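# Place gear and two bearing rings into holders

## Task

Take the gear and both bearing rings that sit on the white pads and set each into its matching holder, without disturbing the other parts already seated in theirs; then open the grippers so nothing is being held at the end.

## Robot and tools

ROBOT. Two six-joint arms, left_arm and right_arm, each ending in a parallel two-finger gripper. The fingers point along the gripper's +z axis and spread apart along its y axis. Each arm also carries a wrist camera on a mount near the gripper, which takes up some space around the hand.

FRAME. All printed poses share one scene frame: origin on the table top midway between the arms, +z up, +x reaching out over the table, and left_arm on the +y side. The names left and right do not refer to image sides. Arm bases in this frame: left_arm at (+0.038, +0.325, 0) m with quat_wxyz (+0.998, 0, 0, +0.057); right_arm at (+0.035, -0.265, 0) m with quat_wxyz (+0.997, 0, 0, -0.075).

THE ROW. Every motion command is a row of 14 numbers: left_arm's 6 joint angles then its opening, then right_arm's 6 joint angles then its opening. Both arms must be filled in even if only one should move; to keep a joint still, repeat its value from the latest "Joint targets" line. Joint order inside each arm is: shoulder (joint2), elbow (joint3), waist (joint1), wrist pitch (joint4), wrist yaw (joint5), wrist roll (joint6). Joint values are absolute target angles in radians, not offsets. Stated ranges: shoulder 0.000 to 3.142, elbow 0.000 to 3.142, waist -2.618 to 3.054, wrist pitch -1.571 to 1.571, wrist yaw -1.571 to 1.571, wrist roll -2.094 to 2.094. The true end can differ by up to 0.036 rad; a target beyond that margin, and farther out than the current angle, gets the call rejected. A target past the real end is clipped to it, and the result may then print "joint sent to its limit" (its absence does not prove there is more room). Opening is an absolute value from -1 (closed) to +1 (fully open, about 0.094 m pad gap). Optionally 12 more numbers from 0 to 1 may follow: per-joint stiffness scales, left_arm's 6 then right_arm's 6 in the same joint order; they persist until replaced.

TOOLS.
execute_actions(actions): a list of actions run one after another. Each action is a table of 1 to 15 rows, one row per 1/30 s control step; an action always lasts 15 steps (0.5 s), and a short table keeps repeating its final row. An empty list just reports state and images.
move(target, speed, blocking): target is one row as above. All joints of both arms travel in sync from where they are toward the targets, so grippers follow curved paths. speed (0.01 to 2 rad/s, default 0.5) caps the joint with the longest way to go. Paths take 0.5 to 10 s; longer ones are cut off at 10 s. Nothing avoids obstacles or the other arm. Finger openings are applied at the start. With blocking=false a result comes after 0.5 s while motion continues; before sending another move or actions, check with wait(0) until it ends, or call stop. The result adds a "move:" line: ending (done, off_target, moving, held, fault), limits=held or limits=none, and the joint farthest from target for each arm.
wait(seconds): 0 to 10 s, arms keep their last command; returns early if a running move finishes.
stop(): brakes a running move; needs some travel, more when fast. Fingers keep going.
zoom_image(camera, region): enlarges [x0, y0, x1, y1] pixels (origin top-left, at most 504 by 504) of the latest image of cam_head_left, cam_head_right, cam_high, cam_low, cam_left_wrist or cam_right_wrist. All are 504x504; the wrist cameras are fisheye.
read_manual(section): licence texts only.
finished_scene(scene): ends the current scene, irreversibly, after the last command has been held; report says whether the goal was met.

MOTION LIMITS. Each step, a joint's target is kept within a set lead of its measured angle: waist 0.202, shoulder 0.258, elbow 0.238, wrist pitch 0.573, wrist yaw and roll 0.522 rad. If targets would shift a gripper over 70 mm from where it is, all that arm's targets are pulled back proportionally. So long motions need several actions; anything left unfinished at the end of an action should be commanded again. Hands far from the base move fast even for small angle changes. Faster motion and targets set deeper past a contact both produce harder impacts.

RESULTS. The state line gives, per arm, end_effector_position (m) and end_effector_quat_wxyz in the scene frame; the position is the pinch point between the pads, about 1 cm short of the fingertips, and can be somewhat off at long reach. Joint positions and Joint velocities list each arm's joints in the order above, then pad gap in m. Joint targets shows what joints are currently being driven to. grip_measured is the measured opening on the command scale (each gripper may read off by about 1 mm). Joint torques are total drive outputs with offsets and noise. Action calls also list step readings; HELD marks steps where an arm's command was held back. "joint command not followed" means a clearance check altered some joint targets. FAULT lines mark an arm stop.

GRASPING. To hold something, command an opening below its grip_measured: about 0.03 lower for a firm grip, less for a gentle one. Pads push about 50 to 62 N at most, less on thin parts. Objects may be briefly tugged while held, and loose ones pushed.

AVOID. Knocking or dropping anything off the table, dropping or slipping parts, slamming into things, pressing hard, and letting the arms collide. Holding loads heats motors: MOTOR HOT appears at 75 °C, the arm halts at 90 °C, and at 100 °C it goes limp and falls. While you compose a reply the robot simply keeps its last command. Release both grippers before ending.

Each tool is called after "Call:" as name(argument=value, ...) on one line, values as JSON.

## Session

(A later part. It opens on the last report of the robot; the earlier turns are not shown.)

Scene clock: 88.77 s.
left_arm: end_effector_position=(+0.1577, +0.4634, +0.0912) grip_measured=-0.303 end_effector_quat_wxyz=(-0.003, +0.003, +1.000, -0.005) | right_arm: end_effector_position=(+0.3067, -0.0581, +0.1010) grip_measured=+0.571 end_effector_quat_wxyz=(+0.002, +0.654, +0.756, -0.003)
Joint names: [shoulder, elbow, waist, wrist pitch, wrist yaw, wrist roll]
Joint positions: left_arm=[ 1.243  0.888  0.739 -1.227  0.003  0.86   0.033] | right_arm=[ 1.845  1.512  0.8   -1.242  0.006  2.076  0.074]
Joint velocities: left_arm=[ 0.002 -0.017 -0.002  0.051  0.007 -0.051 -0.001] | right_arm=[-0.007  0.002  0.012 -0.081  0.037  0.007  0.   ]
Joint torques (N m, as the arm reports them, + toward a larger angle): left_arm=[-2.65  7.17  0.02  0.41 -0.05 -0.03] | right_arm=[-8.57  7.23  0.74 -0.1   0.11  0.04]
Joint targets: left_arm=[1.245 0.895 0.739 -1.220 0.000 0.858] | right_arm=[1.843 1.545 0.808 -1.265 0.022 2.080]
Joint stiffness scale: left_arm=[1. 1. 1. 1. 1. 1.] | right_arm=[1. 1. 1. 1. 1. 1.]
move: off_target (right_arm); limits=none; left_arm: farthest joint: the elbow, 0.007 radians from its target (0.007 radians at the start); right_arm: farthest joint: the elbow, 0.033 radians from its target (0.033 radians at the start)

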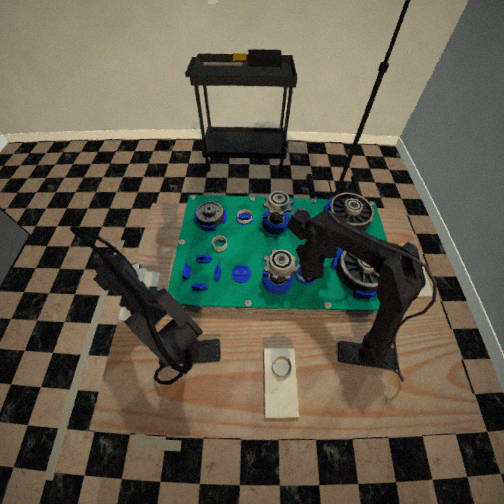

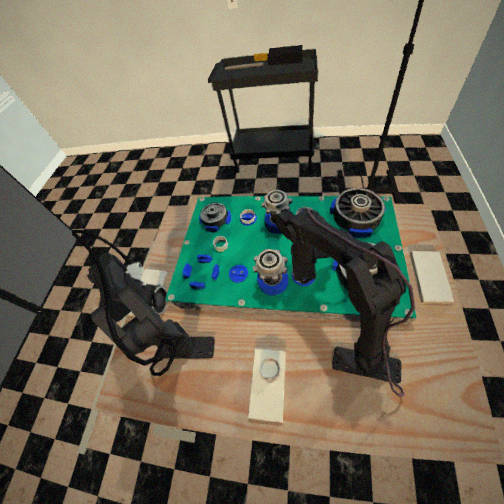

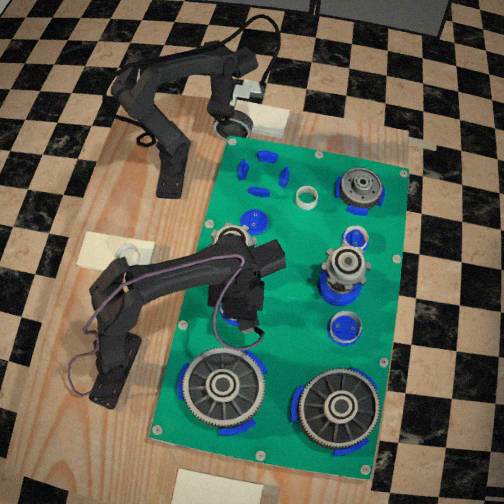

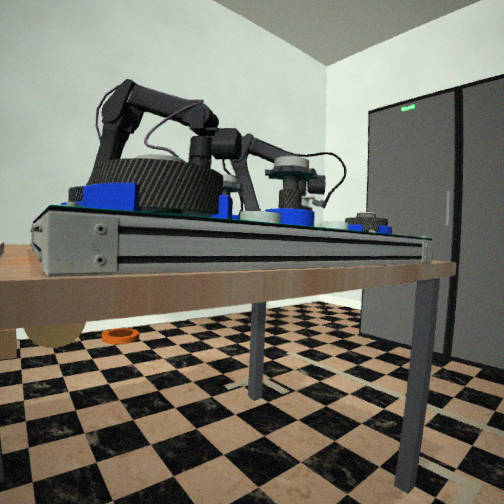

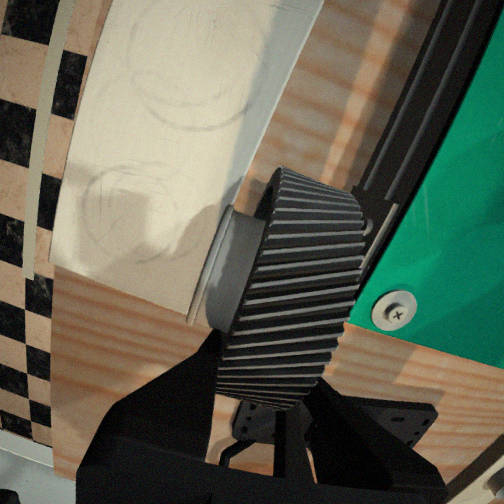

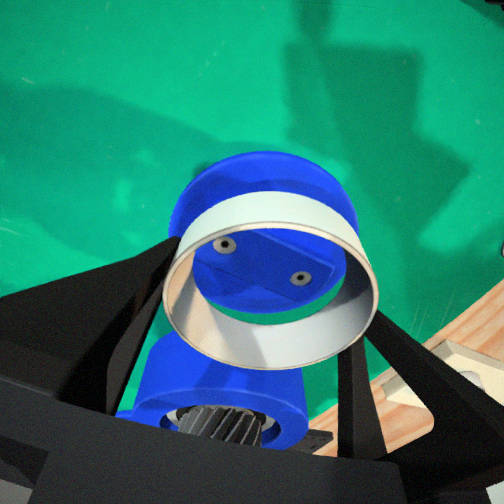

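Call:
move(target=[1.245,0.895,0.739,-1.22,0,0.858,-0.34,1.853,1.478,0.800,-1.205,0.01,2.08,0.54], speed=0.07)

Call:
zoom_image(camera="cam_right_wrist", region=[150, 120, 400, 370])

Scene clock: 90.57 s.
left_arm: end_effector_position=(+0.1577, +0.4634, +0.0912) grip_measured=-0.303 end_effector_quat_wxyz=(-0.003, +0.003, +1.000, -0.005) | right_arm: end_effector_position=(+0.3092, -0.0586, +0.0897) grip_measured=+0.571 end_effector_quat_wxyz=(+0.008, +0.654, +0.756, -0.004)
Joint names: [shoulder, elbow, waist, wrist pitch, wrist yaw, wrist roll]
Joint positions: left_arm=[ 1.243  0.888  0.739 -1.227  0.003  0.86   0.033] | right_arm=[ 1.856  1.481  0.8   -1.2    0.016  2.076  0.074]
Joint velocities: left_arm=[-0.007 -0.002 -0.007 -0.051  0.081 -0.037 -0.001] | right_arm=[-0.007 -0.007 -0.012  0.066 -0.066  0.007 -0.   ]
Joint torques (N m, as the arm reports them, + toward a larger angle): left_arm=[-2.7   7.08  0.06  0.43 -0.06 -0.06] | right_arm=[-8.78  4.79  0.03  0.05 -0.08  0.03]
Joint targets: left_arm=[1.245 0.895 0.739 -1.220 0.000 0.858] | right_arm=[1.853 1.478 0.800 -1.205 0.010 2.080]
Joint stiffness scale: left_arm=[1. 1. 1. 1. 1. 1.] | right_arm=[1. 1. 1. 1. 1. 1.]
move: done; limits=none; left_arm: farthest joint: the elbow, 0.007 radians from its target (0.007 radians at the start); right_arm: farthest joint: the wrist yaw, 0.006 radians from its target (0.004 radians at the start)

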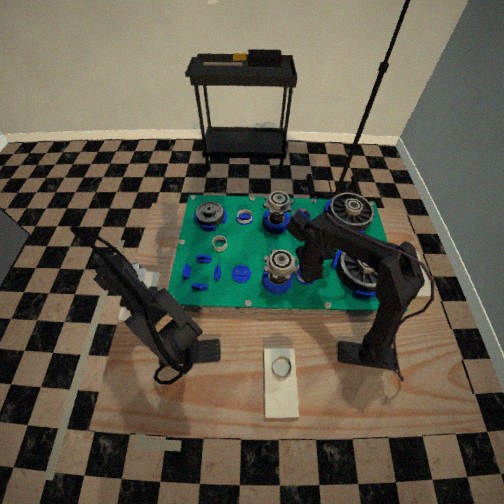

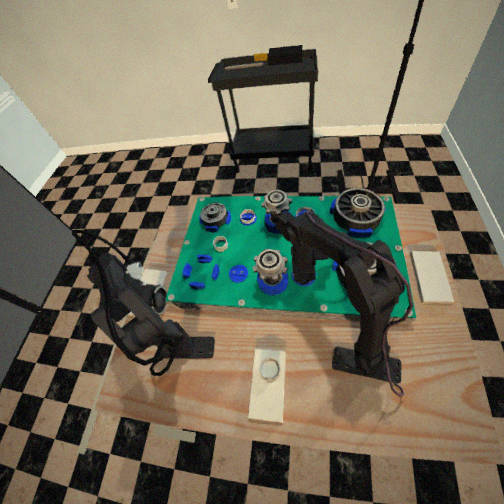

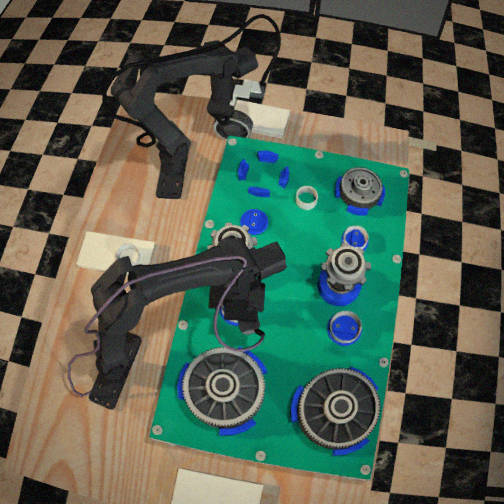

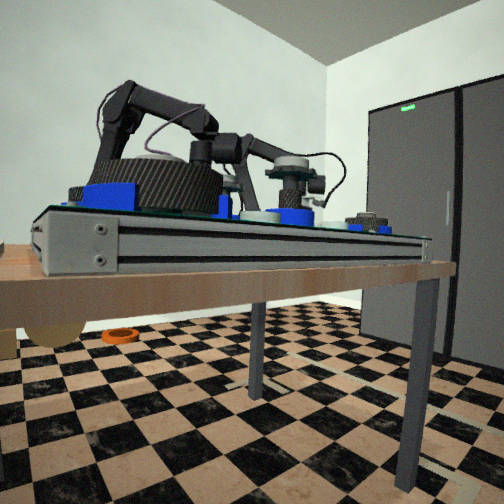

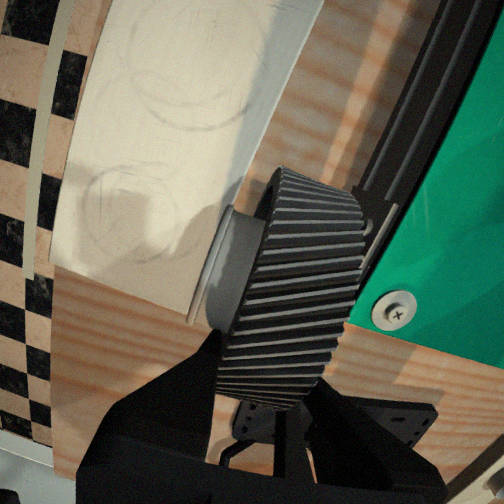

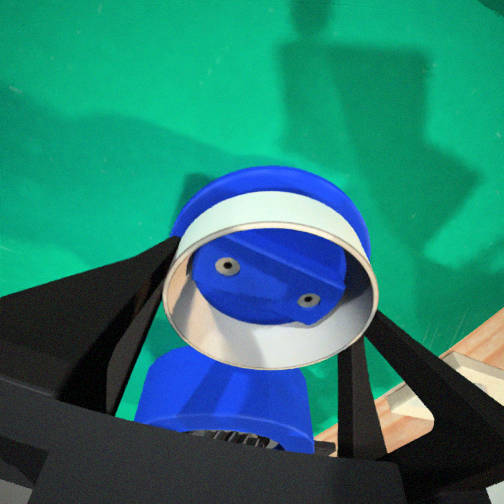

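Region (150, 120, 400, 370) of cam_right_wrist's 504x504 image, scaled by 2.016, with more detail than that image has.

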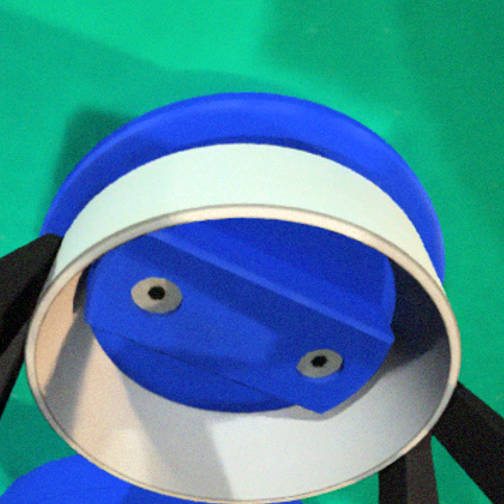

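Call:
move(target=[1.245,0.895,0.739,-1.22,0,0.858,-0.34,1.856,1.452,0.800,-1.176,0.012,2.08,0.54], speed=0.05)

Call:
zoom_image(camera="cam_right_wrist", region=[150, 120, 400, 370])

Scene clock: 91.67 s.
left_arm: end_effector_position=(+0.1577, +0.4634, +0.0912) grip_measured=-0.303 end_effector_quat_wxyz=(-0.003, +0.003, +1.000, -0.005) | right_arm: end_effector_position=(+0.3096, -0.0583, +0.0874) grip_measured=+0.571 end_effector_quat_wxyz=(+0.008, +0.654, +0.756, -0.002)
Joint names: [shoulder, elbow, waist, wrist pitch, wrist yaw, wrist roll]
Joint positions: left_arm=[ 1.243  0.888  0.739 -1.227  0.003  0.86   0.033] | right_arm=[ 1.856  1.472  0.8   -1.188  0.016  2.076  0.074]
Joint velocities: left_arm=[-0.007 -0.012 -0.012 -0.007 -0.037 -0.051  0.001] | right_arm=[ 0.012  0.012 -0.012 -0.022  0.007  0.051  0.   ]
Joint torques (N m, as the arm reports them, + toward a larger angle): left_arm=[-2.68  7.12  0.03  0.41 -0.03 -0.04] | right_arm=[-8.43  3.68  0.03  0.23 -0.07  0.03]
Joint targets: left_arm=[1.245 0.895 0.739 -1.220 -0.000 0.858] | right_arm=[1.856 1.452 0.800 -1.176 0.012 2.080]
Joint stiffness scale: left_arm=[1. 1. 1. 1. 1. 1.] | right_arm=[1. 1. 1. 1. 1. 1.]
move: done; limits=none; left_arm: farthest joint: the elbow, 0.007 radians from its target (0.007 radians at the start); right_arm: farthest joint: the elbow, 0.020 radians from its target (0.029 radians at the start)

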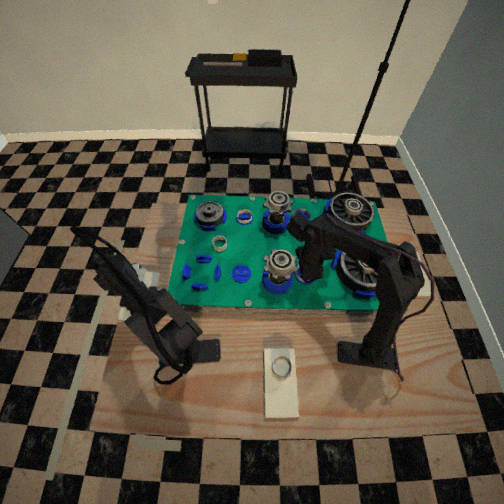

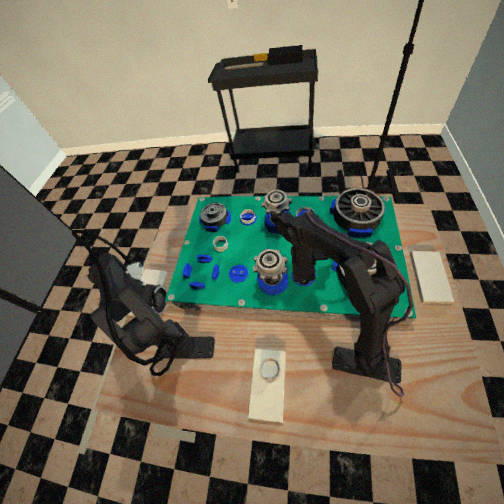

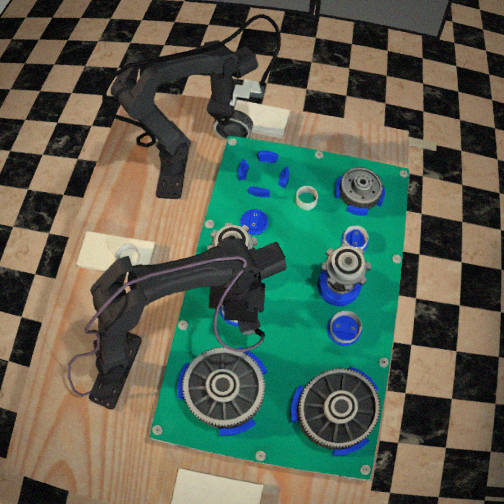

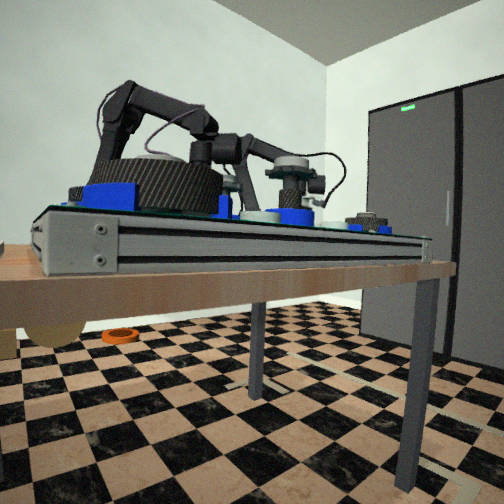

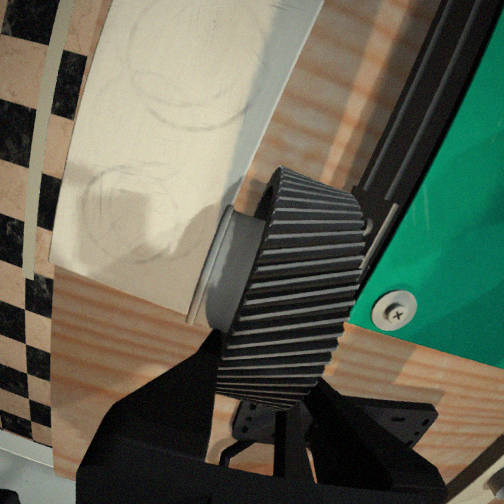

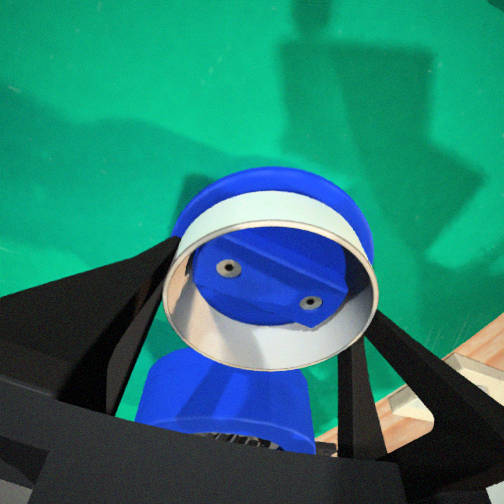

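Region (150, 120, 400, 370) of cam_right_wrist's 504x504 image, scaled by 2.016, with more detail than that image has.

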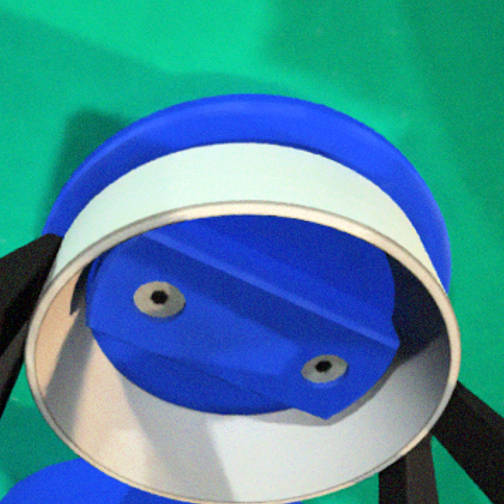

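Call:
execute_actions(actions=[[[1.245,0.895,0.739,-1.22,0,0.858,-0.34,1.856,1.475,0.800,-1.19,0.012,2.08,0.62],[1.245,0.895,0.739,-1.22,0,0.858,-0.34,1.856,1.475,0.800,-1.19,0.012,2.08,0.7],[1.245,0.895,0.739,-1.22,0,0.858,-0.34,1.856,1.475,0.800,-1.19,0.012,2.08,0.8],[1.245,0.895,0.739,-1.22,0,0.858,-0.34,1.856,1.475,0.800,-1.19,0.012,2.08,0.8],[1.245,0.895,0.739,-1.22,0,0.858,-0.34,1.856,1.475,0.800,-1.19,0.012,2.08,0.8],[1.245,0.895,0.739,-1.22,0,0.858,-0.34,1.856,1.475,0.800,-1.19,0.012,2.08,0.8],[1.245,0.895,0.739,-1.22,0,0.858,-0.34,1.856,1.475,0.800,-1.19,0.012,2.08,0.8],[1.245,0.895,0.739,-1.22,0,0.858,-0.34,1.856,1.475,0.800,-1.19,0.012,2.08,0.8],[1.245,0.895,0.739,-1.22,0,0.858,-0.34,1.856,1.475,0.800,-1.19,0.012,2.08,0.8],[1.245,0.91,0.739,-1.22,0,0.858,-0.2,1.856,1.475,0.800,-1.19,0.012,2.08,0.8],[1.245,0.92,0.735,-1.22,0,0.858,-0.14,1.856,1.475,0.800,-1.19,0.012,2.08,0.8]],[[1.25,0.926,0.725,-1.219,0,0.848,-0.14,1.854,1.50,0.800,-1.20,0.012,2.08,0.8],[1.255,0.931,0.715,-1.217,0,0.838,-0.14,1.852,1.51,0.800,-1.21,0.012,2.08,0.8],[1.26,0.936,0.705,-1.216,0,0.828,-0.14,1.85,1.52,0.800,-1.22,0.012,2.08,0.8],[1.266,0.941,0.695,-1.214,0,0.818,-0.14,1.848,1.53,0.800,-1.23,0.012,2.08,0.8],[1.272,0.946,0.684,-1.213,0,0.807,-0.14,1.846,1.54,0.800,-1.24,0.012,2.08,0.8],[1.278,0.951,0.673,-1.211,0,0.796,-0.14,1.844,1.55,0.800,-1.25,0.012,2.08,0.8],[1.284,0.956,0.662,-1.21,0,0.785,-0.14,1.842,1.56,0.800,-1.26,0.012,2.08,0.8],[1.29,0.961,0.651,-1.208,0,0.774,-0.14,1.84,1.57,0.800,-1.27,0.012,2.08,0.8],[1.295,0.966,0.64,-1.207,0,0.762,-0.14,1.838,1.58,0.800,-1.28,0.012,2.08,0.8],[1.30,0.97,0.628,-1.205,0,0.75,-0.14,1.836,1.59,0.800,-1.29,0.012,2.08,0.8],[1.30,0.97,0.628,-1.205,0,0.75,-0.14,1.834,1.60,0.800,-1.30,0.012,2.08,0.8],[1.30,0.97,0.628,-1.205,0,0.75,-0.14,1.832,1.61,0.800,-1.31,0.012,2.08,0.8],[1.30,0.97,0.628,-1.205,0,0.75,-0.14,1.83,1.62,0.800,-1.32,0.012,2.08,0.8]],[[1.30,0.97,0.628,-1.205,0,0.75,-0.25,1.828,1.63,0.800,-1.33,0.012,2.08,0.8],[1.30,0.97,0.628,-1.205,0,0.75,-0.3,1.826,1.64,0.800,-1.34,0.012,2.08,0.8],[1.30,0.97,0.628,-1.205,0,0.75,-0.34,1.824,1.65,0.800,-1.35,0.012,2.08,0.8]]])

Scene clock: 99.10 s.
left_arm: end_effector_position=(+0.1822, +0.4605, +0.0954) grip_measured=-0.299 end_effector_quat_wxyz=(+0.000, +0.006, +1.000, -0.000) | right_arm: end_effector_position=(+0.3137, -0.0545, +0.1255) grip_measured=+0.798 end_effector_quat_wxyz=(+0.008, +0.654, +0.756, +0.004)
Joint names: [shoulder, elbow, waist, wrist pitch, wrist yaw, wrist roll]
Joint positions: left_arm=[ 1.291  0.937  0.634 -1.217  0.001  0.76   0.033] | right_arm=[ 1.856  1.623  0.8   -1.327  0.013  2.076  0.084]
Joint velocities: left_arm=[-0.017  0.012 -0.012 -0.037 -0.037  0.037  0.001] | right_arm=[ 0.002 -0.007 -0.002  0.022 -0.066 -0.022 -0.001]
Joint torques (N m, as the arm reports them, + toward a larger angle): left_arm=[-2.58  9.38 -0.41  0.52 -0.04 -0.13] | right_arm=[-11.34   6.84   0.01  -0.06  -0.05   0.02]
Joint targets: left_arm=[1.300 0.970 0.628 -1.205 0.000 0.750] | right_arm=[1.824 1.650 0.800 -1.350 0.012 2.080]
Joint stiffness scale: left_arm=[1. 1. 1. 1. 1. 1.] | right_arm=[1. 1. 1. 1. 1. 1.]
Step readings (joint positions; steps 1 to 15: 1st action; 16 to 30: 2nd action; 31 to 45: 3rd action):
0: left_arm=[1.243 0.888 0.739 -1.227 0.003 0.860] | right_arm=[1.856 1.472 0.800 -1.188 0.016 2.076]
1: left_arm=[1.243 0.888 0.739 -1.227 0.003 0.860] | right_arm=[1.856 1.472 0.800 -1.188 0.016 2.076]
2: left_arm=[1.243 0.888 0.739 -1.227 0.003 0.860] | right_arm=[1.856 1.472 0.800 -1.188 0.016 2.076]
4: left_arm=[1.243 0.888 0.739 -1.227 0.003 0.860] | right_arm=[1.856 1.472 0.800 -1.188 0.016 2.076]
8: left_arm=[1.243 0.888 0.739 -1.227 0.003 0.860] | right_arm=[1.856 1.472 0.800 -1.188 0.016 2.076]
15: left_arm=[1.243 0.888 0.739 -1.231 0.004 0.860] | right_arm=[1.856 1.472 0.800 -1.188 0.016 2.076]
16: left_arm=[1.243 0.888 0.738 -1.231 0.004 0.860] | right_arm=[1.856 1.472 0.800 -1.188 0.016 2.076]
17: left_arm=[1.243 0.888 0.735 -1.231 0.003 0.857] | right_arm=[1.856 1.473 0.800 -1.189 0.016 2.076]
19: left_arm=[1.246 0.894 0.722 -1.232 -0.003 0.848] | right_arm=[1.856 1.483 0.800 -1.196 0.016 2.076]
23: left_arm=[1.267 0.919 0.680 -1.231 -0.006 0.817] | right_arm=[1.856 1.524 0.800 -1.222 0.015 2.076]
30: left_arm=[1.291 0.937 0.636 -1.219 -0.006 0.771] | right_arm=[1.856 1.590 0.800 -1.276 0.013 2.076]
31: left_arm=[1.291 0.937 0.636 -1.219 -0.004 0.768] | right_arm=[1.856 1.595 0.800 -1.281 0.013 2.076]
32: left_arm=[1.291 0.937 0.635 -1.219 0.000 0.767] | right_arm=[1.856 1.600 0.800 -1.288 0.013 2.076]
34: left_arm=[1.291 0.937 0.634 -1.217 0.001 0.763] | right_arm=[1.856 1.613 0.800 -1.303 0.013 2.076]
38: left_arm=[1.291 0.937 0.634 -1.217 0.001 0.761] | right_arm=[1.856 1.623 0.800 -1.317 0.013 2.076]
45: Joint positions above

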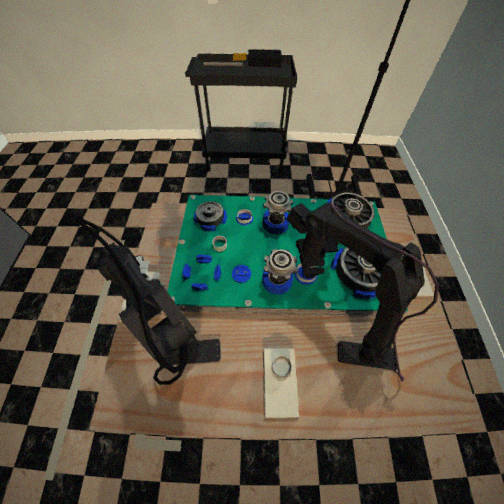

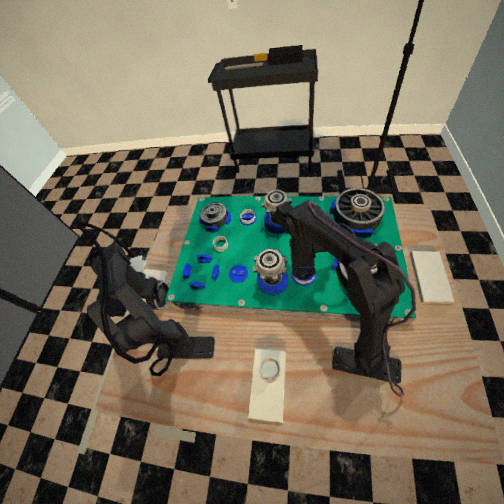

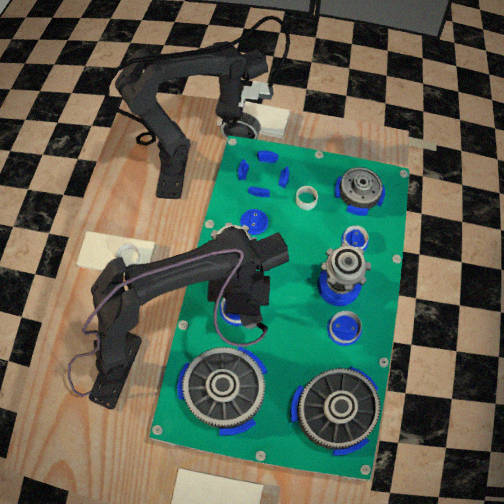

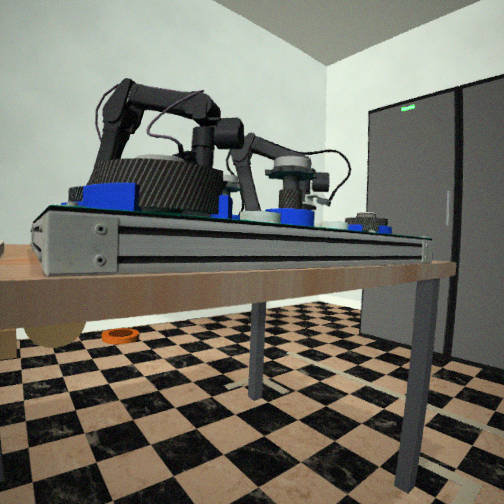

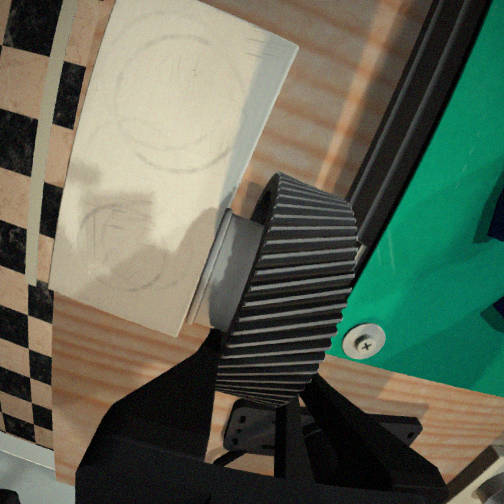

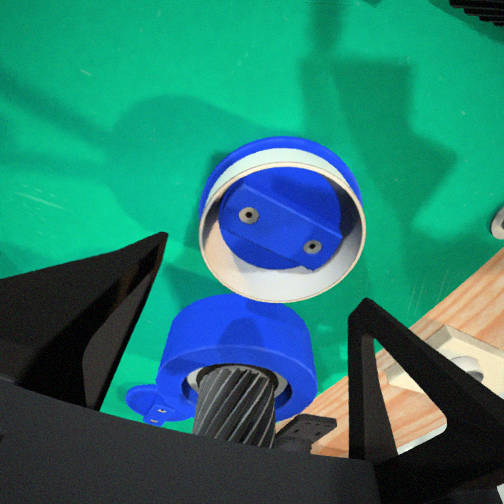

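Call:
execute_actions(actions=[[[1.30,0.97,0.634,-1.215,0,0.76,-0.2,1.82,1.65,0.800,-1.35,0,2.07,0.8],[1.30,0.97,0.634,-1.215,0,0.76,-0.1,1.81,1.645,0.800,-1.352,0,2.06,0.8],[1.30,0.97,0.634,-1.215,0,0.76,-0.08,1.80,1.64,0.800,-1.354,0,2.04,0.8],[1.30,0.97,0.634,-1.215,0,0.76,-0.08,1.79,1.63,0.800,-1.356,0,2.02,0.8],[1.30,0.97,0.634,-1.215,0,0.76,-0.08,1.78,1.62,0.800,-1.358,0,2.0,0.8],[1.298,0.98,0.634,-1.235,0,0.76,-0.08,1.77,1.61,0.800,-1.36,0,1.98,0.8],[1.296,0.992,0.634,-1.25,0,0.76,-0.08,1.76,1.60,0.800,-1.362,0,1.96,0.8],[1.294,1.004,0.634,-1.265,0,0.76,-0.08,1.75,1.59,0.800,-1.364,0,1.94,0.8],[1.292,1.016,0.634,-1.278,0,0.76,-0.08,1.74,1.58,0.800,-1.366,0,1.92,0.8],[1.29,1.028,0.634,-1.29,0,0.76,-0.08,1.73,1.57,0.800,-1.368,0,1.9,0.8],[1.29,1.04,0.634,-1.303,0,0.76,-0.08,1.72,1.56,0.800,-1.37,0,1.88,0.8],[1.29,1.052,0.634,-1.316,0,0.76,-0.08,1.71,1.55,0.800,-1.372,0,1.86,0.8],[1.29,1.064,0.634,-1.329,0,0.76,-0.08,1.70,1.54,0.800,-1.374,0,1.84,0.8],[1.29,1.076,0.634,-1.341,0,0.76,-0.08,1.69,1.53,0.800,-1.376,0,1.82,0.8],[1.29,1.085,0.634,-1.35,0,0.76,-0.08,1.68,1.52,0.800,-1.378,0,1.80,0.8]],[[1.295,1.088,0.628,-1.35,0,0.755,-0.08,1.67,1.51,0.800,-1.38,0,1.78,0.8],[1.302,1.092,0.62,-1.348,0,0.747,-0.08,1.66,1.50,0.800,-1.382,0,1.76,0.8],[1.31,1.098,0.612,-1.344,0,0.739,-0.08,1.65,1.49,0.800,-1.384,0,1.74,0.8],[1.318,1.104,0.603,-1.34,0,0.73,-0.08,1.64,1.48,0.800,-1.386,0,1.72,0.8],[1.326,1.11,0.594,-1.336,0,0.721,-0.08,1.63,1.47,0.800,-1.388,0,1.70,0.8],[1.335,1.116,0.585,-1.332,0,0.712,-0.08,1.62,1.46,0.800,-1.39,0,1.68,0.8],[1.344,1.122,0.576,-1.328,0,0.703,-0.08,1.61,1.45,0.800,-1.392,0,1.66,0.8],[1.353,1.128,0.567,-1.324,0,0.694,-0.08,1.60,1.44,0.800,-1.394,0,1.64,0.8],[1.362,1.134,0.558,-1.32,0,0.685,-0.08,1.59,1.43,0.800,-1.396,0,1.62,0.8],[1.37,1.14,0.55,-1.316,0,0.676,-0.08,1.58,1.42,0.800,-1.398,0,1.60,0.8],[1.374,1.143,0.545,-1.312,0,0.668,-0.08,1.57,1.41,0.800,-1.40,0,1.58,0.8],[1.374,1.143,0.545,-1.312,0,0.668,-0.08,1.56,1.40,0.800,-1.402,0,1.56,0.8],[1.374,1.143,0.545,-1.312,0,0.668,-0.08,1.55,1.39,0.800,-1.404,0,1.54,0.8],[1.374,1.143,0.545,-1.312,0,0.668,-0.08,1.54,1.38,0.800,-1.406,0,1.52,0.8],[1.374,1.143,0.545,-1.312,0,0.668,-0.08,1.53,1.37,0.800,-1.408,0,1.50,0.8]]])

Scene clock: 103.37 s.
left_arm: end_effector_position=(+0.2068, +0.4597, +0.1234) grip_measured=-0.081 end_effector_quat_wxyz=(-0.005, +0.010, +1.000, -0.004) | right_arm: end_effector_position=(+0.2535, -0.0983, +0.1488) grip_measured=+0.798 end_effector_quat_wxyz=(+0.004, +0.453, +0.891, +0.003)
Joint names: [shoulder, elbow, waist, wrist pitch, wrist yaw, wrist roll]
Joint positions: left_arm=[ 1.368  1.107  0.553 -1.322  0.001  0.689  0.043] | right_arm=[ 1.575  1.393  0.8   -1.381  0.004  1.59   0.084]
Joint velocities: left_arm=[ 0.002 -0.002 -0.007  0.022 -0.037 -0.066  0.001] | right_arm=[-0.295 -0.291  0.007 -0.007 -0.081 -0.593  0.   ]
Joint torques (N m, as the arm reports them, + toward a larger angle): left_arm=[-3.4   9.79 -0.58  0.45 -0.03 -0.11] | right_arm=[-8.33  4.86  0.07 -0.11 -0.08 -0.07]
Joint targets: left_arm=[1.374 1.143 0.545 -1.312 0.000 0.668] | right_arm=[1.530 1.370 0.800 -1.408 -0.000 1.500]
Joint stiffness scale: left_arm=[1. 1. 1. 1. 1. 1.] | right_arm=[1. 1. 1. 1. 1. 1.]
Step readings (joint positions; steps 1 to 15: 1st action; 16 to 30: 2nd action):
0: left_arm=[1.291 0.937 0.634 -1.217 0.001 0.760] | right_arm=[1.856 1.623 0.800 -1.329 0.013 2.076]
1: left_arm=[1.291 0.937 0.634 -1.218 0.001 0.760] | right_arm=[1.856 1.623 0.800 -1.329 0.012 2.076]
2: left_arm=[1.291 0.937 0.634 -1.218 0.001 0.760] | right_arm=[1.854 1.623 0.800 -1.329 0.010 2.074]
4: left_arm=[1.291 0.937 0.634 -1.218 0.001 0.760] | right_arm=[1.846 1.623 0.800 -1.330 0.008 2.062]
8: left_arm=[1.291 0.946 0.634 -1.229 0.001 0.760] | right_arm=[1.800 1.611 0.800 -1.333 0.006 2.011]
15: left_arm=[1.291 1.031 0.634 -1.300 0.002 0.760] | right_arm=[1.723 1.544 0.800 -1.349 0.005 1.886]
16: left_arm=[1.291 1.041 0.634 -1.310 0.002 0.760] | right_arm=[1.715 1.533 0.800 -1.351 0.005 1.867]
17: left_arm=[1.291 1.049 0.633 -1.316 0.002 0.759] | right_arm=[1.706 1.522 0.800 -1.353 0.005 1.848]
19: left_arm=[1.294 1.061 0.626 -1.323 0.001 0.754] | right_arm=[1.688 1.501 0.800 -1.358 0.005 1.809]
23: left_arm=[1.325 1.085 0.592 -1.325 0.001 0.731] | right_arm=[1.647 1.462 0.800 -1.366 0.005 1.730]
30: Joint positions above

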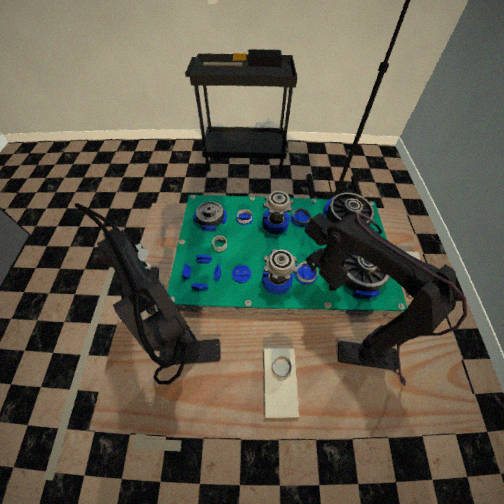

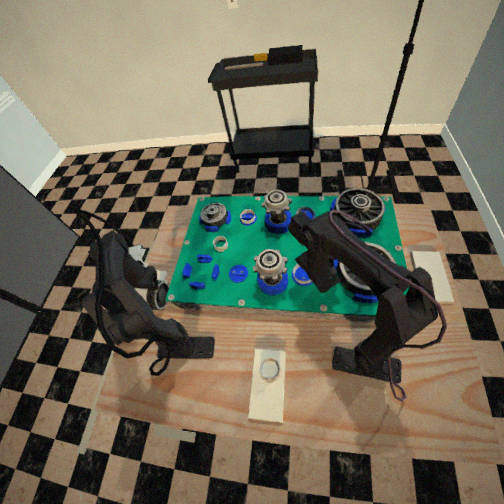

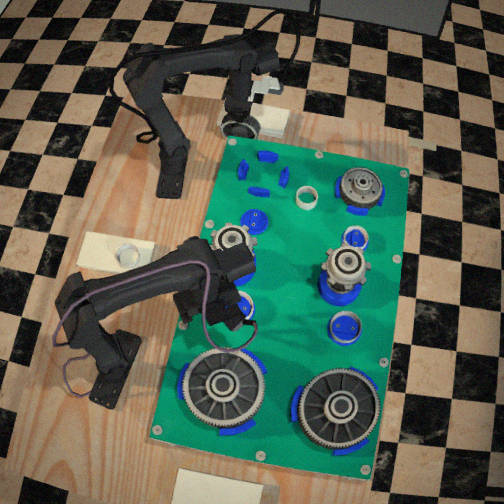

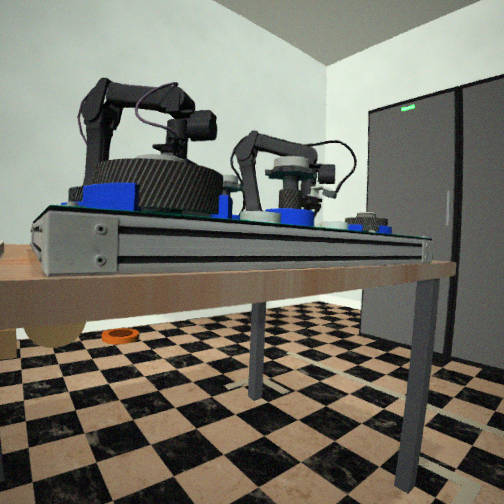

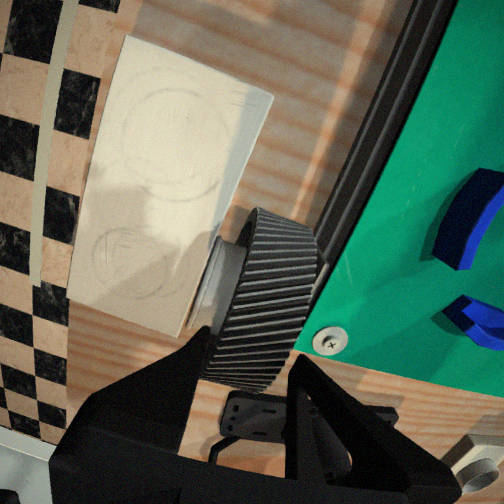

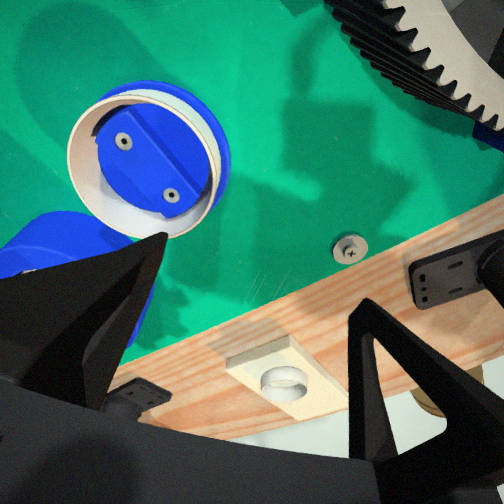

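Call:
execute_actions(actions=[[[1.365,1.13,0.555,-1.32,0,0.69,-0.08,1.53,1.36,0.82,-1.408,0,1.5,0.8],[1.358,1.115,0.563,-1.322,0,0.70,-0.08,1.53,1.36,0.84,-1.408,0,1.5,0.8],[1.35,1.10,0.572,-1.324,0,0.71,-0.08,1.53,1.36,0.86,-1.408,0,1.5,0.8],[1.342,1.09,0.581,-1.326,0,0.72,-0.08,1.53,1.36,0.88,-1.408,0,1.5,0.8],[1.334,1.08,0.59,-1.328,0,0.73,-0.08,1.53,1.36,0.9,-1.408,0,1.5,0.8],[1.326,1.072,0.60,-1.33,0,0.738,-0.08,1.53,1.36,0.92,-1.408,0,1.5,0.8],[1.32,1.065,0.606,-1.33,0,0.742,-0.08,1.53,1.36,0.94,-1.408,0,1.5,0.8],[1.315,1.062,0.611,-1.33,0,0.744,-0.08,1.53,1.36,0.96,-1.408,0,1.5,0.8],[1.315,1.062,0.611,-1.33,0,0.744,-0.08,1.53,1.36,0.98,-1.408,0,1.5,0.8],[1.315,1.062,0.611,-1.33,0,0.744,-0.08,1.53,1.36,1.0,-1.408,0,1.5,0.8],[1.315,1.062,0.611,-1.32,0,0.744,-0.08,1.53,1.36,1.02,-1.408,0,1.5,0.8],[1.315,1.055,0.611,-1.305,0,0.744,-0.08,1.53,1.36,1.04,-1.408,0,1.5,0.8],[1.315,1.045,0.611,-1.295,0,0.744,-0.08,1.53,1.36,1.06,-1.408,0,1.5,0.8],[1.315,1.035,0.611,-1.285,0,0.744,-0.08,1.53,1.36,1.08,-1.408,0,1.5,0.8],[1.315,1.025,0.611,-1.275,0,0.744,-0.08,1.53,1.36,1.10,-1.408,0,1.5,0.8]],[[1.316,1.015,0.611,-1.265,0,0.744,-0.08,1.53,1.36,1.12,-1.408,0,1.5,0.8],[1.316,1.005,0.611,-1.255,0,0.744,-0.08,1.53,1.36,1.14,-1.408,0,1.5,0.8],[1.317,0.995,0.611,-1.245,0,0.744,-0.08,1.53,1.36,1.16,-1.408,0,1.5,0.8],[1.317,0.985,0.611,-1.235,0,0.744,-0.08,1.53,1.36,1.18,-1.408,0,1.5,0.8],[1.318,0.975,0.611,-1.225,0,0.744,-0.08,1.53,1.36,1.2,-1.408,0,1.5,0.8],[1.318,0.965,0.611,-1.215,0,0.744,-0.08,1.53,1.36,1.22,-1.408,0,1.5,0.8],[1.319,0.955,0.611,-1.205,0,0.744,-0.08,1.53,1.36,1.24,-1.408,0,1.5,0.8],[1.32,0.945,0.611,-1.195,0,0.744,-0.08,1.53,1.36,1.26,-1.408,0,1.5,0.8],[1.32,0.934,0.611,-1.184,0,0.744,-0.08,1.53,1.36,1.28,-1.408,0,1.5,0.8],[1.32,0.934,0.611,-1.184,0,0.744,-0.08,1.53,1.36,1.30,-1.408,0,1.5,0.8],[1.32,0.934,0.611,-1.184,0,0.744,-0.08,1.53,1.36,1.32,-1.408,0,1.5,0.8],[1.32,0.934,0.611,-1.184,0,0.744,-0.08,1.53,1.36,1.34,-1.408,0,1.5,0.8],[1.32,0.934,0.611,-1.184,0,0.744,-0.08,1.53,1.36,1.36,-1.408,0,1.5,0.8],[1.32,0.934,0.611,-1.184,0,0.744,-0.08,1.53,1.36,1.38,-1.408,0,1.5,0.8],[1.32,0.934,0.611,-1.184,0,0.744,-0.08,1.53,1.36,1.40,-1.408,0,1.5,0.8]]])

Scene clock: 107.23 s.
left_arm: end_effector_position=(+0.1877, +0.4588, +0.0952) grip_measured=-0.081 end_effector_quat_wxyz=(-0.012, +0.009, +1.000, -0.007) | right_arm: end_effector_position=(+0.1278, -0.0172, +0.1466) grip_measured=+0.798 end_effector_quat_wxyz=(-0.001, +0.148, +0.989, -0.007)
Joint names: [shoulder, elbow, waist, wrist pitch, wrist yaw, wrist roll]
Joint positions: left_arm=[ 1.33   0.965  0.603 -1.233 -0.006  0.736  0.043] | right_arm=[ 1.555  1.364  1.358 -1.394  0.     1.505  0.084]
Joint velocities: left_arm=[ 0.002  0.007 -0.032 -0.007 -0.022 -0.051 -0.   ] | right_arm=[-0.007  0.002  0.559  0.007  0.007  0.081 -0.001]
Joint torques (N m, as the arm reports them, + toward a larger angle): left_arm=[-4.23  3.65  0.67  0.8   0.02  0.07] | right_arm=[-8.    4.76  0.77 -0.04 -0.06 -0.07]
Joint targets: left_arm=[1.320 0.934 0.611 -1.184 -0.000 0.744] | right_arm=[1.530 1.360 1.400 -1.408 0.000 1.500]
Joint stiffness scale: left_arm=[1. 1. 1. 1. 1. 1.] | right_arm=[1. 1. 1. 1. 1. 1.]
Step readings (joint positions; steps 1 to 15: 1st action; 16 to 30: 2nd action):
0: left_arm=[1.368 1.108 0.553 -1.322 0.001 0.675] | right_arm=[1.555 1.376 0.800 -1.393 0.004 1.506]
1: left_arm=[1.368 1.108 0.553 -1.322 0.001 0.677] | right_arm=[1.555 1.375 0.801 -1.393 0.004 1.506]
2: left_arm=[1.368 1.108 0.553 -1.322 0.001 0.679] | right_arm=[1.555 1.372 0.805 -1.394 0.004 1.506]
4: left_arm=[1.368 1.108 0.558 -1.322 0.001 0.688] | right_arm=[1.555 1.367 0.830 -1.394 0.004 1.506]
8: left_arm=[1.352 1.086 0.591 -1.322 0.001 0.713] | right_arm=[1.555 1.364 0.917 -1.394 0.004 1.506]
15: left_arm=[1.338 1.059 0.603 -1.311 0.001 0.731] | right_arm=[1.555 1.364 1.058 -1.394 0.002 1.505]
16: left_arm=[1.338 1.049 0.603 -1.305 0.001 0.732] | right_arm=[1.555 1.364 1.078 -1.394 0.002 1.505]
17: left_arm=[1.338 1.039 0.603 -1.298 0.001 0.733] | right_arm=[1.555 1.364 1.098 -1.394 0.002 1.505]
19: left_arm=[1.338 1.017 0.603 -1.284 0.001 0.734] | right_arm=[1.555 1.364 1.138 -1.394 0.001 1.505]
23: left_arm=[1.338 0.976 0.603 -1.250 0.001 0.736] | right_arm=[1.555 1.364 1.218 -1.394 0.001 1.505]
30: Joint positions above

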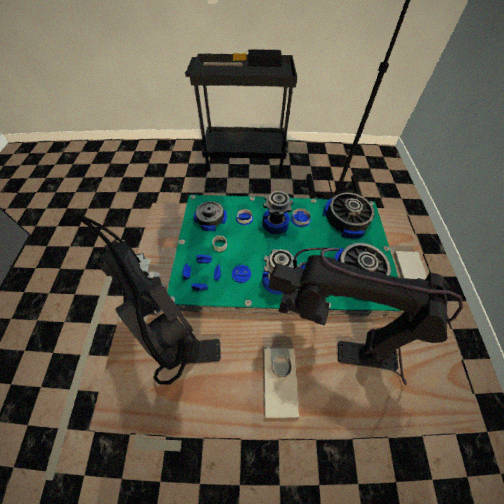

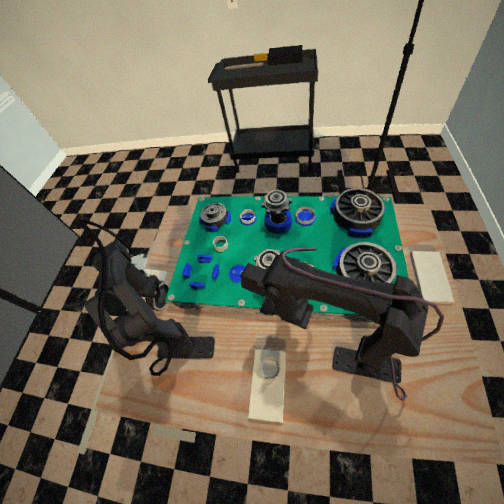

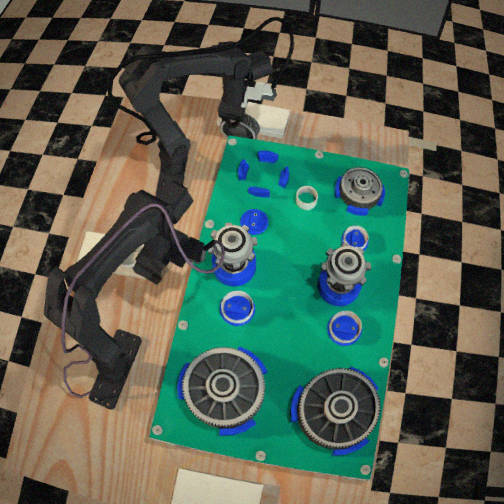

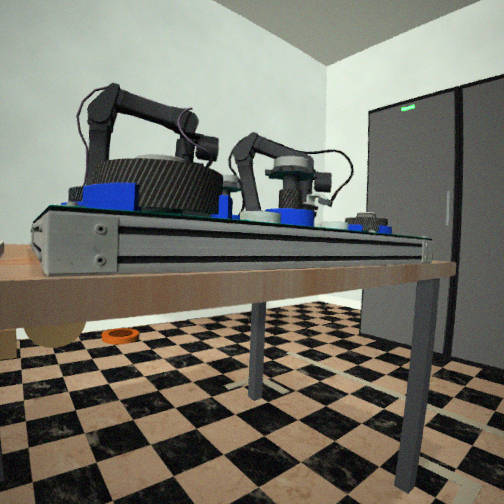

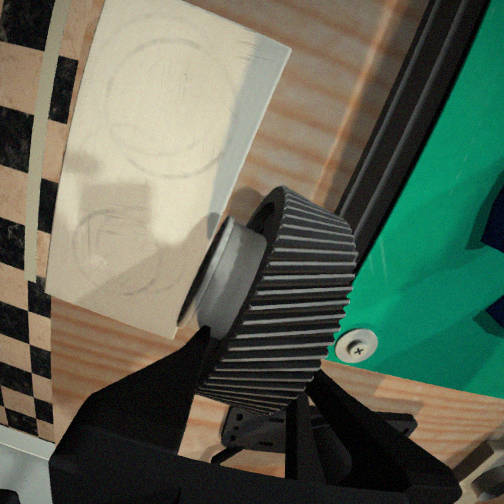

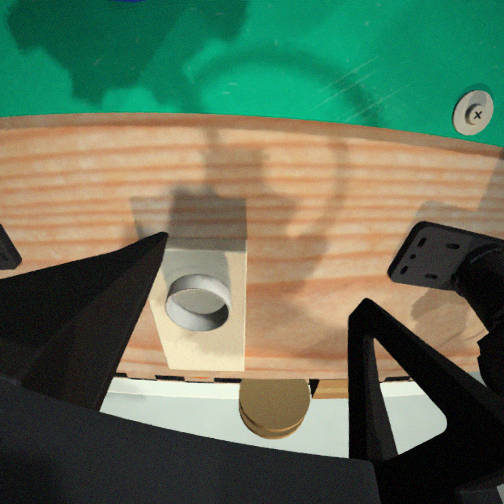

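Call:
execute_actions(actions=[[[1.325,0.98,0.606,-1.225,0,0.74,-0.08,1.535,1.355,1.42,-1.40,0,1.5,0.8],[1.325,1.0,0.606,-1.225,0,0.74,-0.08,1.54,1.35,1.44,-1.39,0,1.5,0.8],[1.325,1.005,0.606,-1.225,0,0.74,-0.12,1.545,1.345,1.46,-1.38,0,1.5,0.8],[1.325,1.005,0.606,-1.225,0,0.74,-0.15,1.55,1.34,1.48,-1.37,0,1.5,0.8],[1.325,1.005,0.606,-1.225,0,0.74,-0.18,1.555,1.335,1.50,-1.36,0,1.5,0.8],[1.325,1.005,0.606,-1.225,0,0.74,-0.21,1.56,1.33,1.52,-1.35,0,1.5,0.8],[1.325,1.005,0.606,-1.225,0,0.74,-0.24,1.565,1.325,1.54,-1.34,0,1.5,0.8],[1.325,1.005,0.606,-1.225,0,0.74,-0.26,1.57,1.32,1.56,-1.33,0,1.5,0.8],[1.325,1.005,0.606,-1.225,0,0.74,-0.28,1.575,1.315,1.58,-1.32,0,1.5,0.8],[1.325,1.005,0.606,-1.225,0,0.74,-0.30,1.58,1.31,1.60,-1.31,0,1.5,0.8],[1.325,1.005,0.606,-1.225,0,0.74,-0.32,1.585,1.305,1.62,-1.30,0,1.5,0.8],[1.325,1.005,0.606,-1.225,0,0.74,-0.34,1.59,1.30,1.64,-1.29,0,1.5,0.8],[1.325,1.005,0.606,-1.225,0,0.74,-0.34,1.595,1.295,1.66,-1.28,0,1.5,0.8],[1.325,1.005,0.606,-1.225,0,0.74,-0.34,1.60,1.29,1.68,-1.27,0,1.5,0.8],[1.325,1.005,0.606,-1.225,0,0.74,-0.34,1.603,1.285,1.70,-1.26,0,1.5,0.8]],[[1.325,1.005,0.606,-1.225,0,0.74,-0.36,1.606,1.28,1.72,-1.25,0,1.5,0.8],[1.325,1.005,0.606,-1.225,0,0.74,-0.36,1.608,1.275,1.74,-1.24,0,1.5,0.8],[1.325,1.005,0.606,-1.225,0,0.74,-0.36,1.61,1.27,1.76,-1.23,0,1.5,0.8],[1.325,1.005,0.606,-1.225,0,0.74,-0.36,1.612,1.265,1.78,-1.22,0,1.5,0.8],[1.325,1.005,0.606,-1.225,0,0.74,-0.36,1.613,1.26,1.80,-1.21,0,1.5,0.8],[1.325,1.005,0.606,-1.225,0,0.74,-0.36,1.614,1.252,1.82,-1.20,0,1.5,0.8],[1.325,1.005,0.606,-1.225,0,0.74,-0.36,1.615,1.245,1.84,-1.195,0,1.5,0.8],[1.325,1.005,0.606,-1.225,0,0.74,-0.36,1.615,1.238,1.853,-1.19,0,1.5,0.8]]])

Scene clock: 109.33 s.
left_arm: end_effector_position=(+0.1912, +0.4599, +0.0956) grip_measured=-0.295 end_effector_quat_wxyz=(-0.004, +0.010, +1.000, -0.006) | right_arm: end_effector_position=(-0.0032, +0.0110, +0.1020) grip_measured=+0.798 end_effector_quat_wxyz=(-0.001, -0.099, +0.995, -0.004)
Joint names: [shoulder, elbow, waist, wrist pitch, wrist yaw, wrist roll]
Joint positions: left_arm=[ 1.33   0.967  0.603 -1.222  0.003  0.739  0.033] | right_arm=[ 1.609  1.242  1.853 -1.212 -0.003  1.505  0.084]
Joint velocities: left_arm=[-0.012  0.002  0.002 -0.051  0.022  0.022 -0.   ] | right_arm=[ 0.007  0.022  0.007  0.022 -0.051 -0.007  0.   ]
Joint torques (N m, as the arm reports them, + toward a larger angle): left_arm=[-3.91  9.82  0.31  0.28 -0.06 -0.02] | right_arm=[-5.73  4.73  0.    0.19 -0.02 -0.07]
Joint targets: left_arm=[1.325 1.005 0.606 -1.225 -0.000 0.740] | right_arm=[1.615 1.238 1.853 -1.190 0.000 1.500]
Joint stiffness scale: left_arm=[1. 1. 1. 1. 1. 1.] | right_arm=[1. 1. 1. 1. 1. 1.]
Step readings (joint positions; steps 1 to 15: 1st action; 16 to 30: 2nd action):
0: left_arm=[1.330 0.948 0.603 -1.201 -0.007 0.736] | right_arm=[1.555 1.364 1.399 -1.394 -0.002 1.505]
1: left_arm=[1.330 0.948 0.603 -1.202 -0.007 0.736] | right_arm=[1.555 1.364 1.400 -1.394 -0.002 1.505]
2: left_arm=[1.330 0.950 0.603 -1.205 -0.007 0.736] | right_arm=[1.555 1.363 1.405 -1.394 -0.002 1.505]
4: left_arm=[1.330 0.960 0.603 -1.212 -0.006 0.736] | right_arm=[1.555 1.356 1.431 -1.392 -0.001 1.505]
8: left_arm=[1.330 0.967 0.603 -1.219 -0.001 0.738] | right_arm=[1.556 1.334 1.516 -1.373 -0.002 1.505]
15: left_arm=[1.330 0.967 0.603 -1.222 0.003 0.739] | right_arm=[1.590 1.299 1.658 -1.313 -0.002 1.505]
16: left_arm=[1.330 0.967 0.603 -1.222 0.003 0.739] | right_arm=[1.595 1.294 1.677 -1.303 -0.002 1.505]
17: left_arm=[1.330 0.967 0.603 -1.222 0.003 0.739] | right_arm=[1.599 1.288 1.697 -1.293 -0.002 1.505]
19: left_arm=[1.330 0.967 0.603 -1.222 0.003 0.739] | right_arm=[1.605 1.278 1.738 -1.274 -0.002 1.505]
23: left_arm=[1.330 0.967 0.603 -1.222 0.003 0.739] | right_arm=[1.609 1.256 1.817 -1.235 -0.002 1.505]
30: Joint positions above

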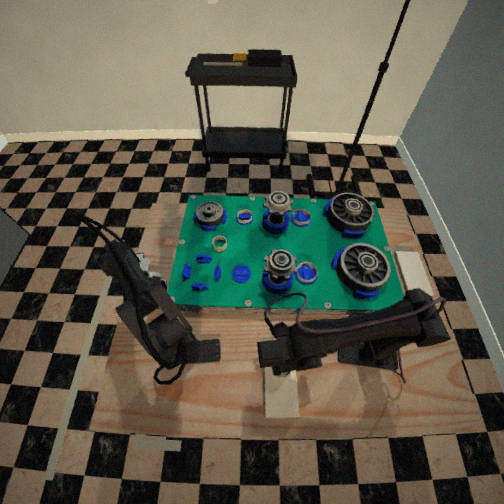

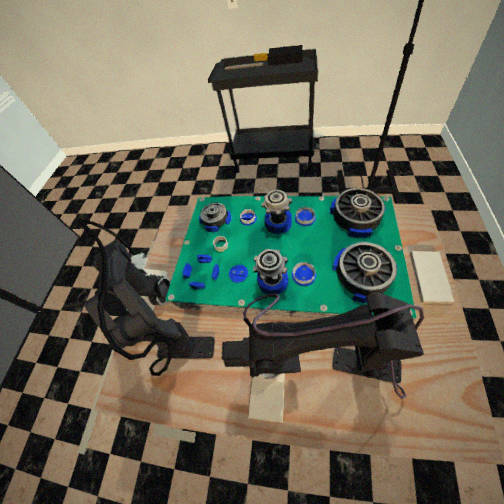

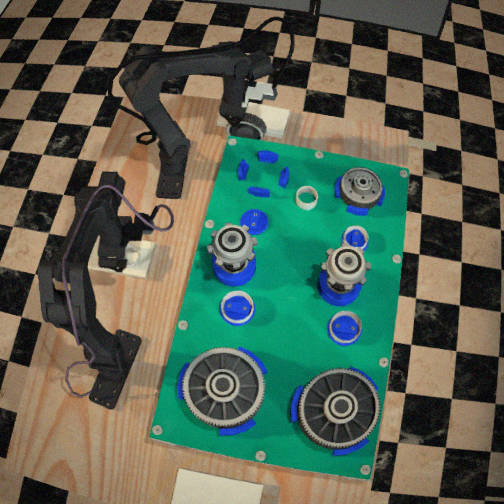

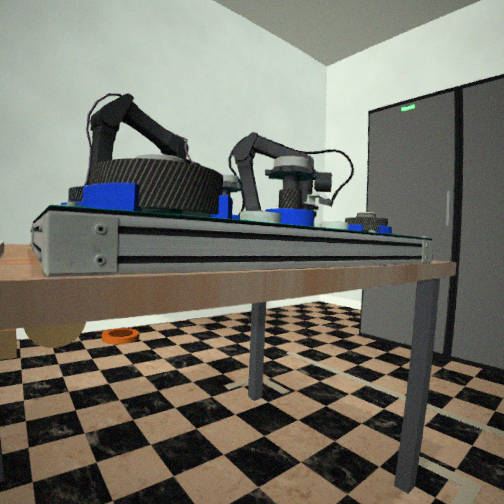

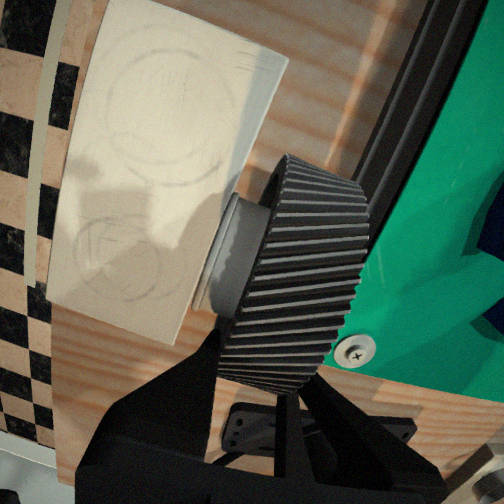

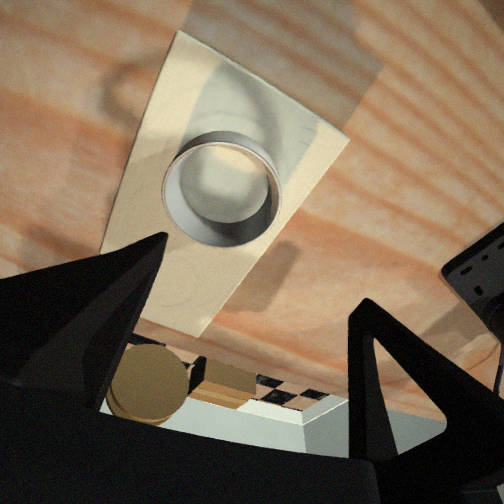

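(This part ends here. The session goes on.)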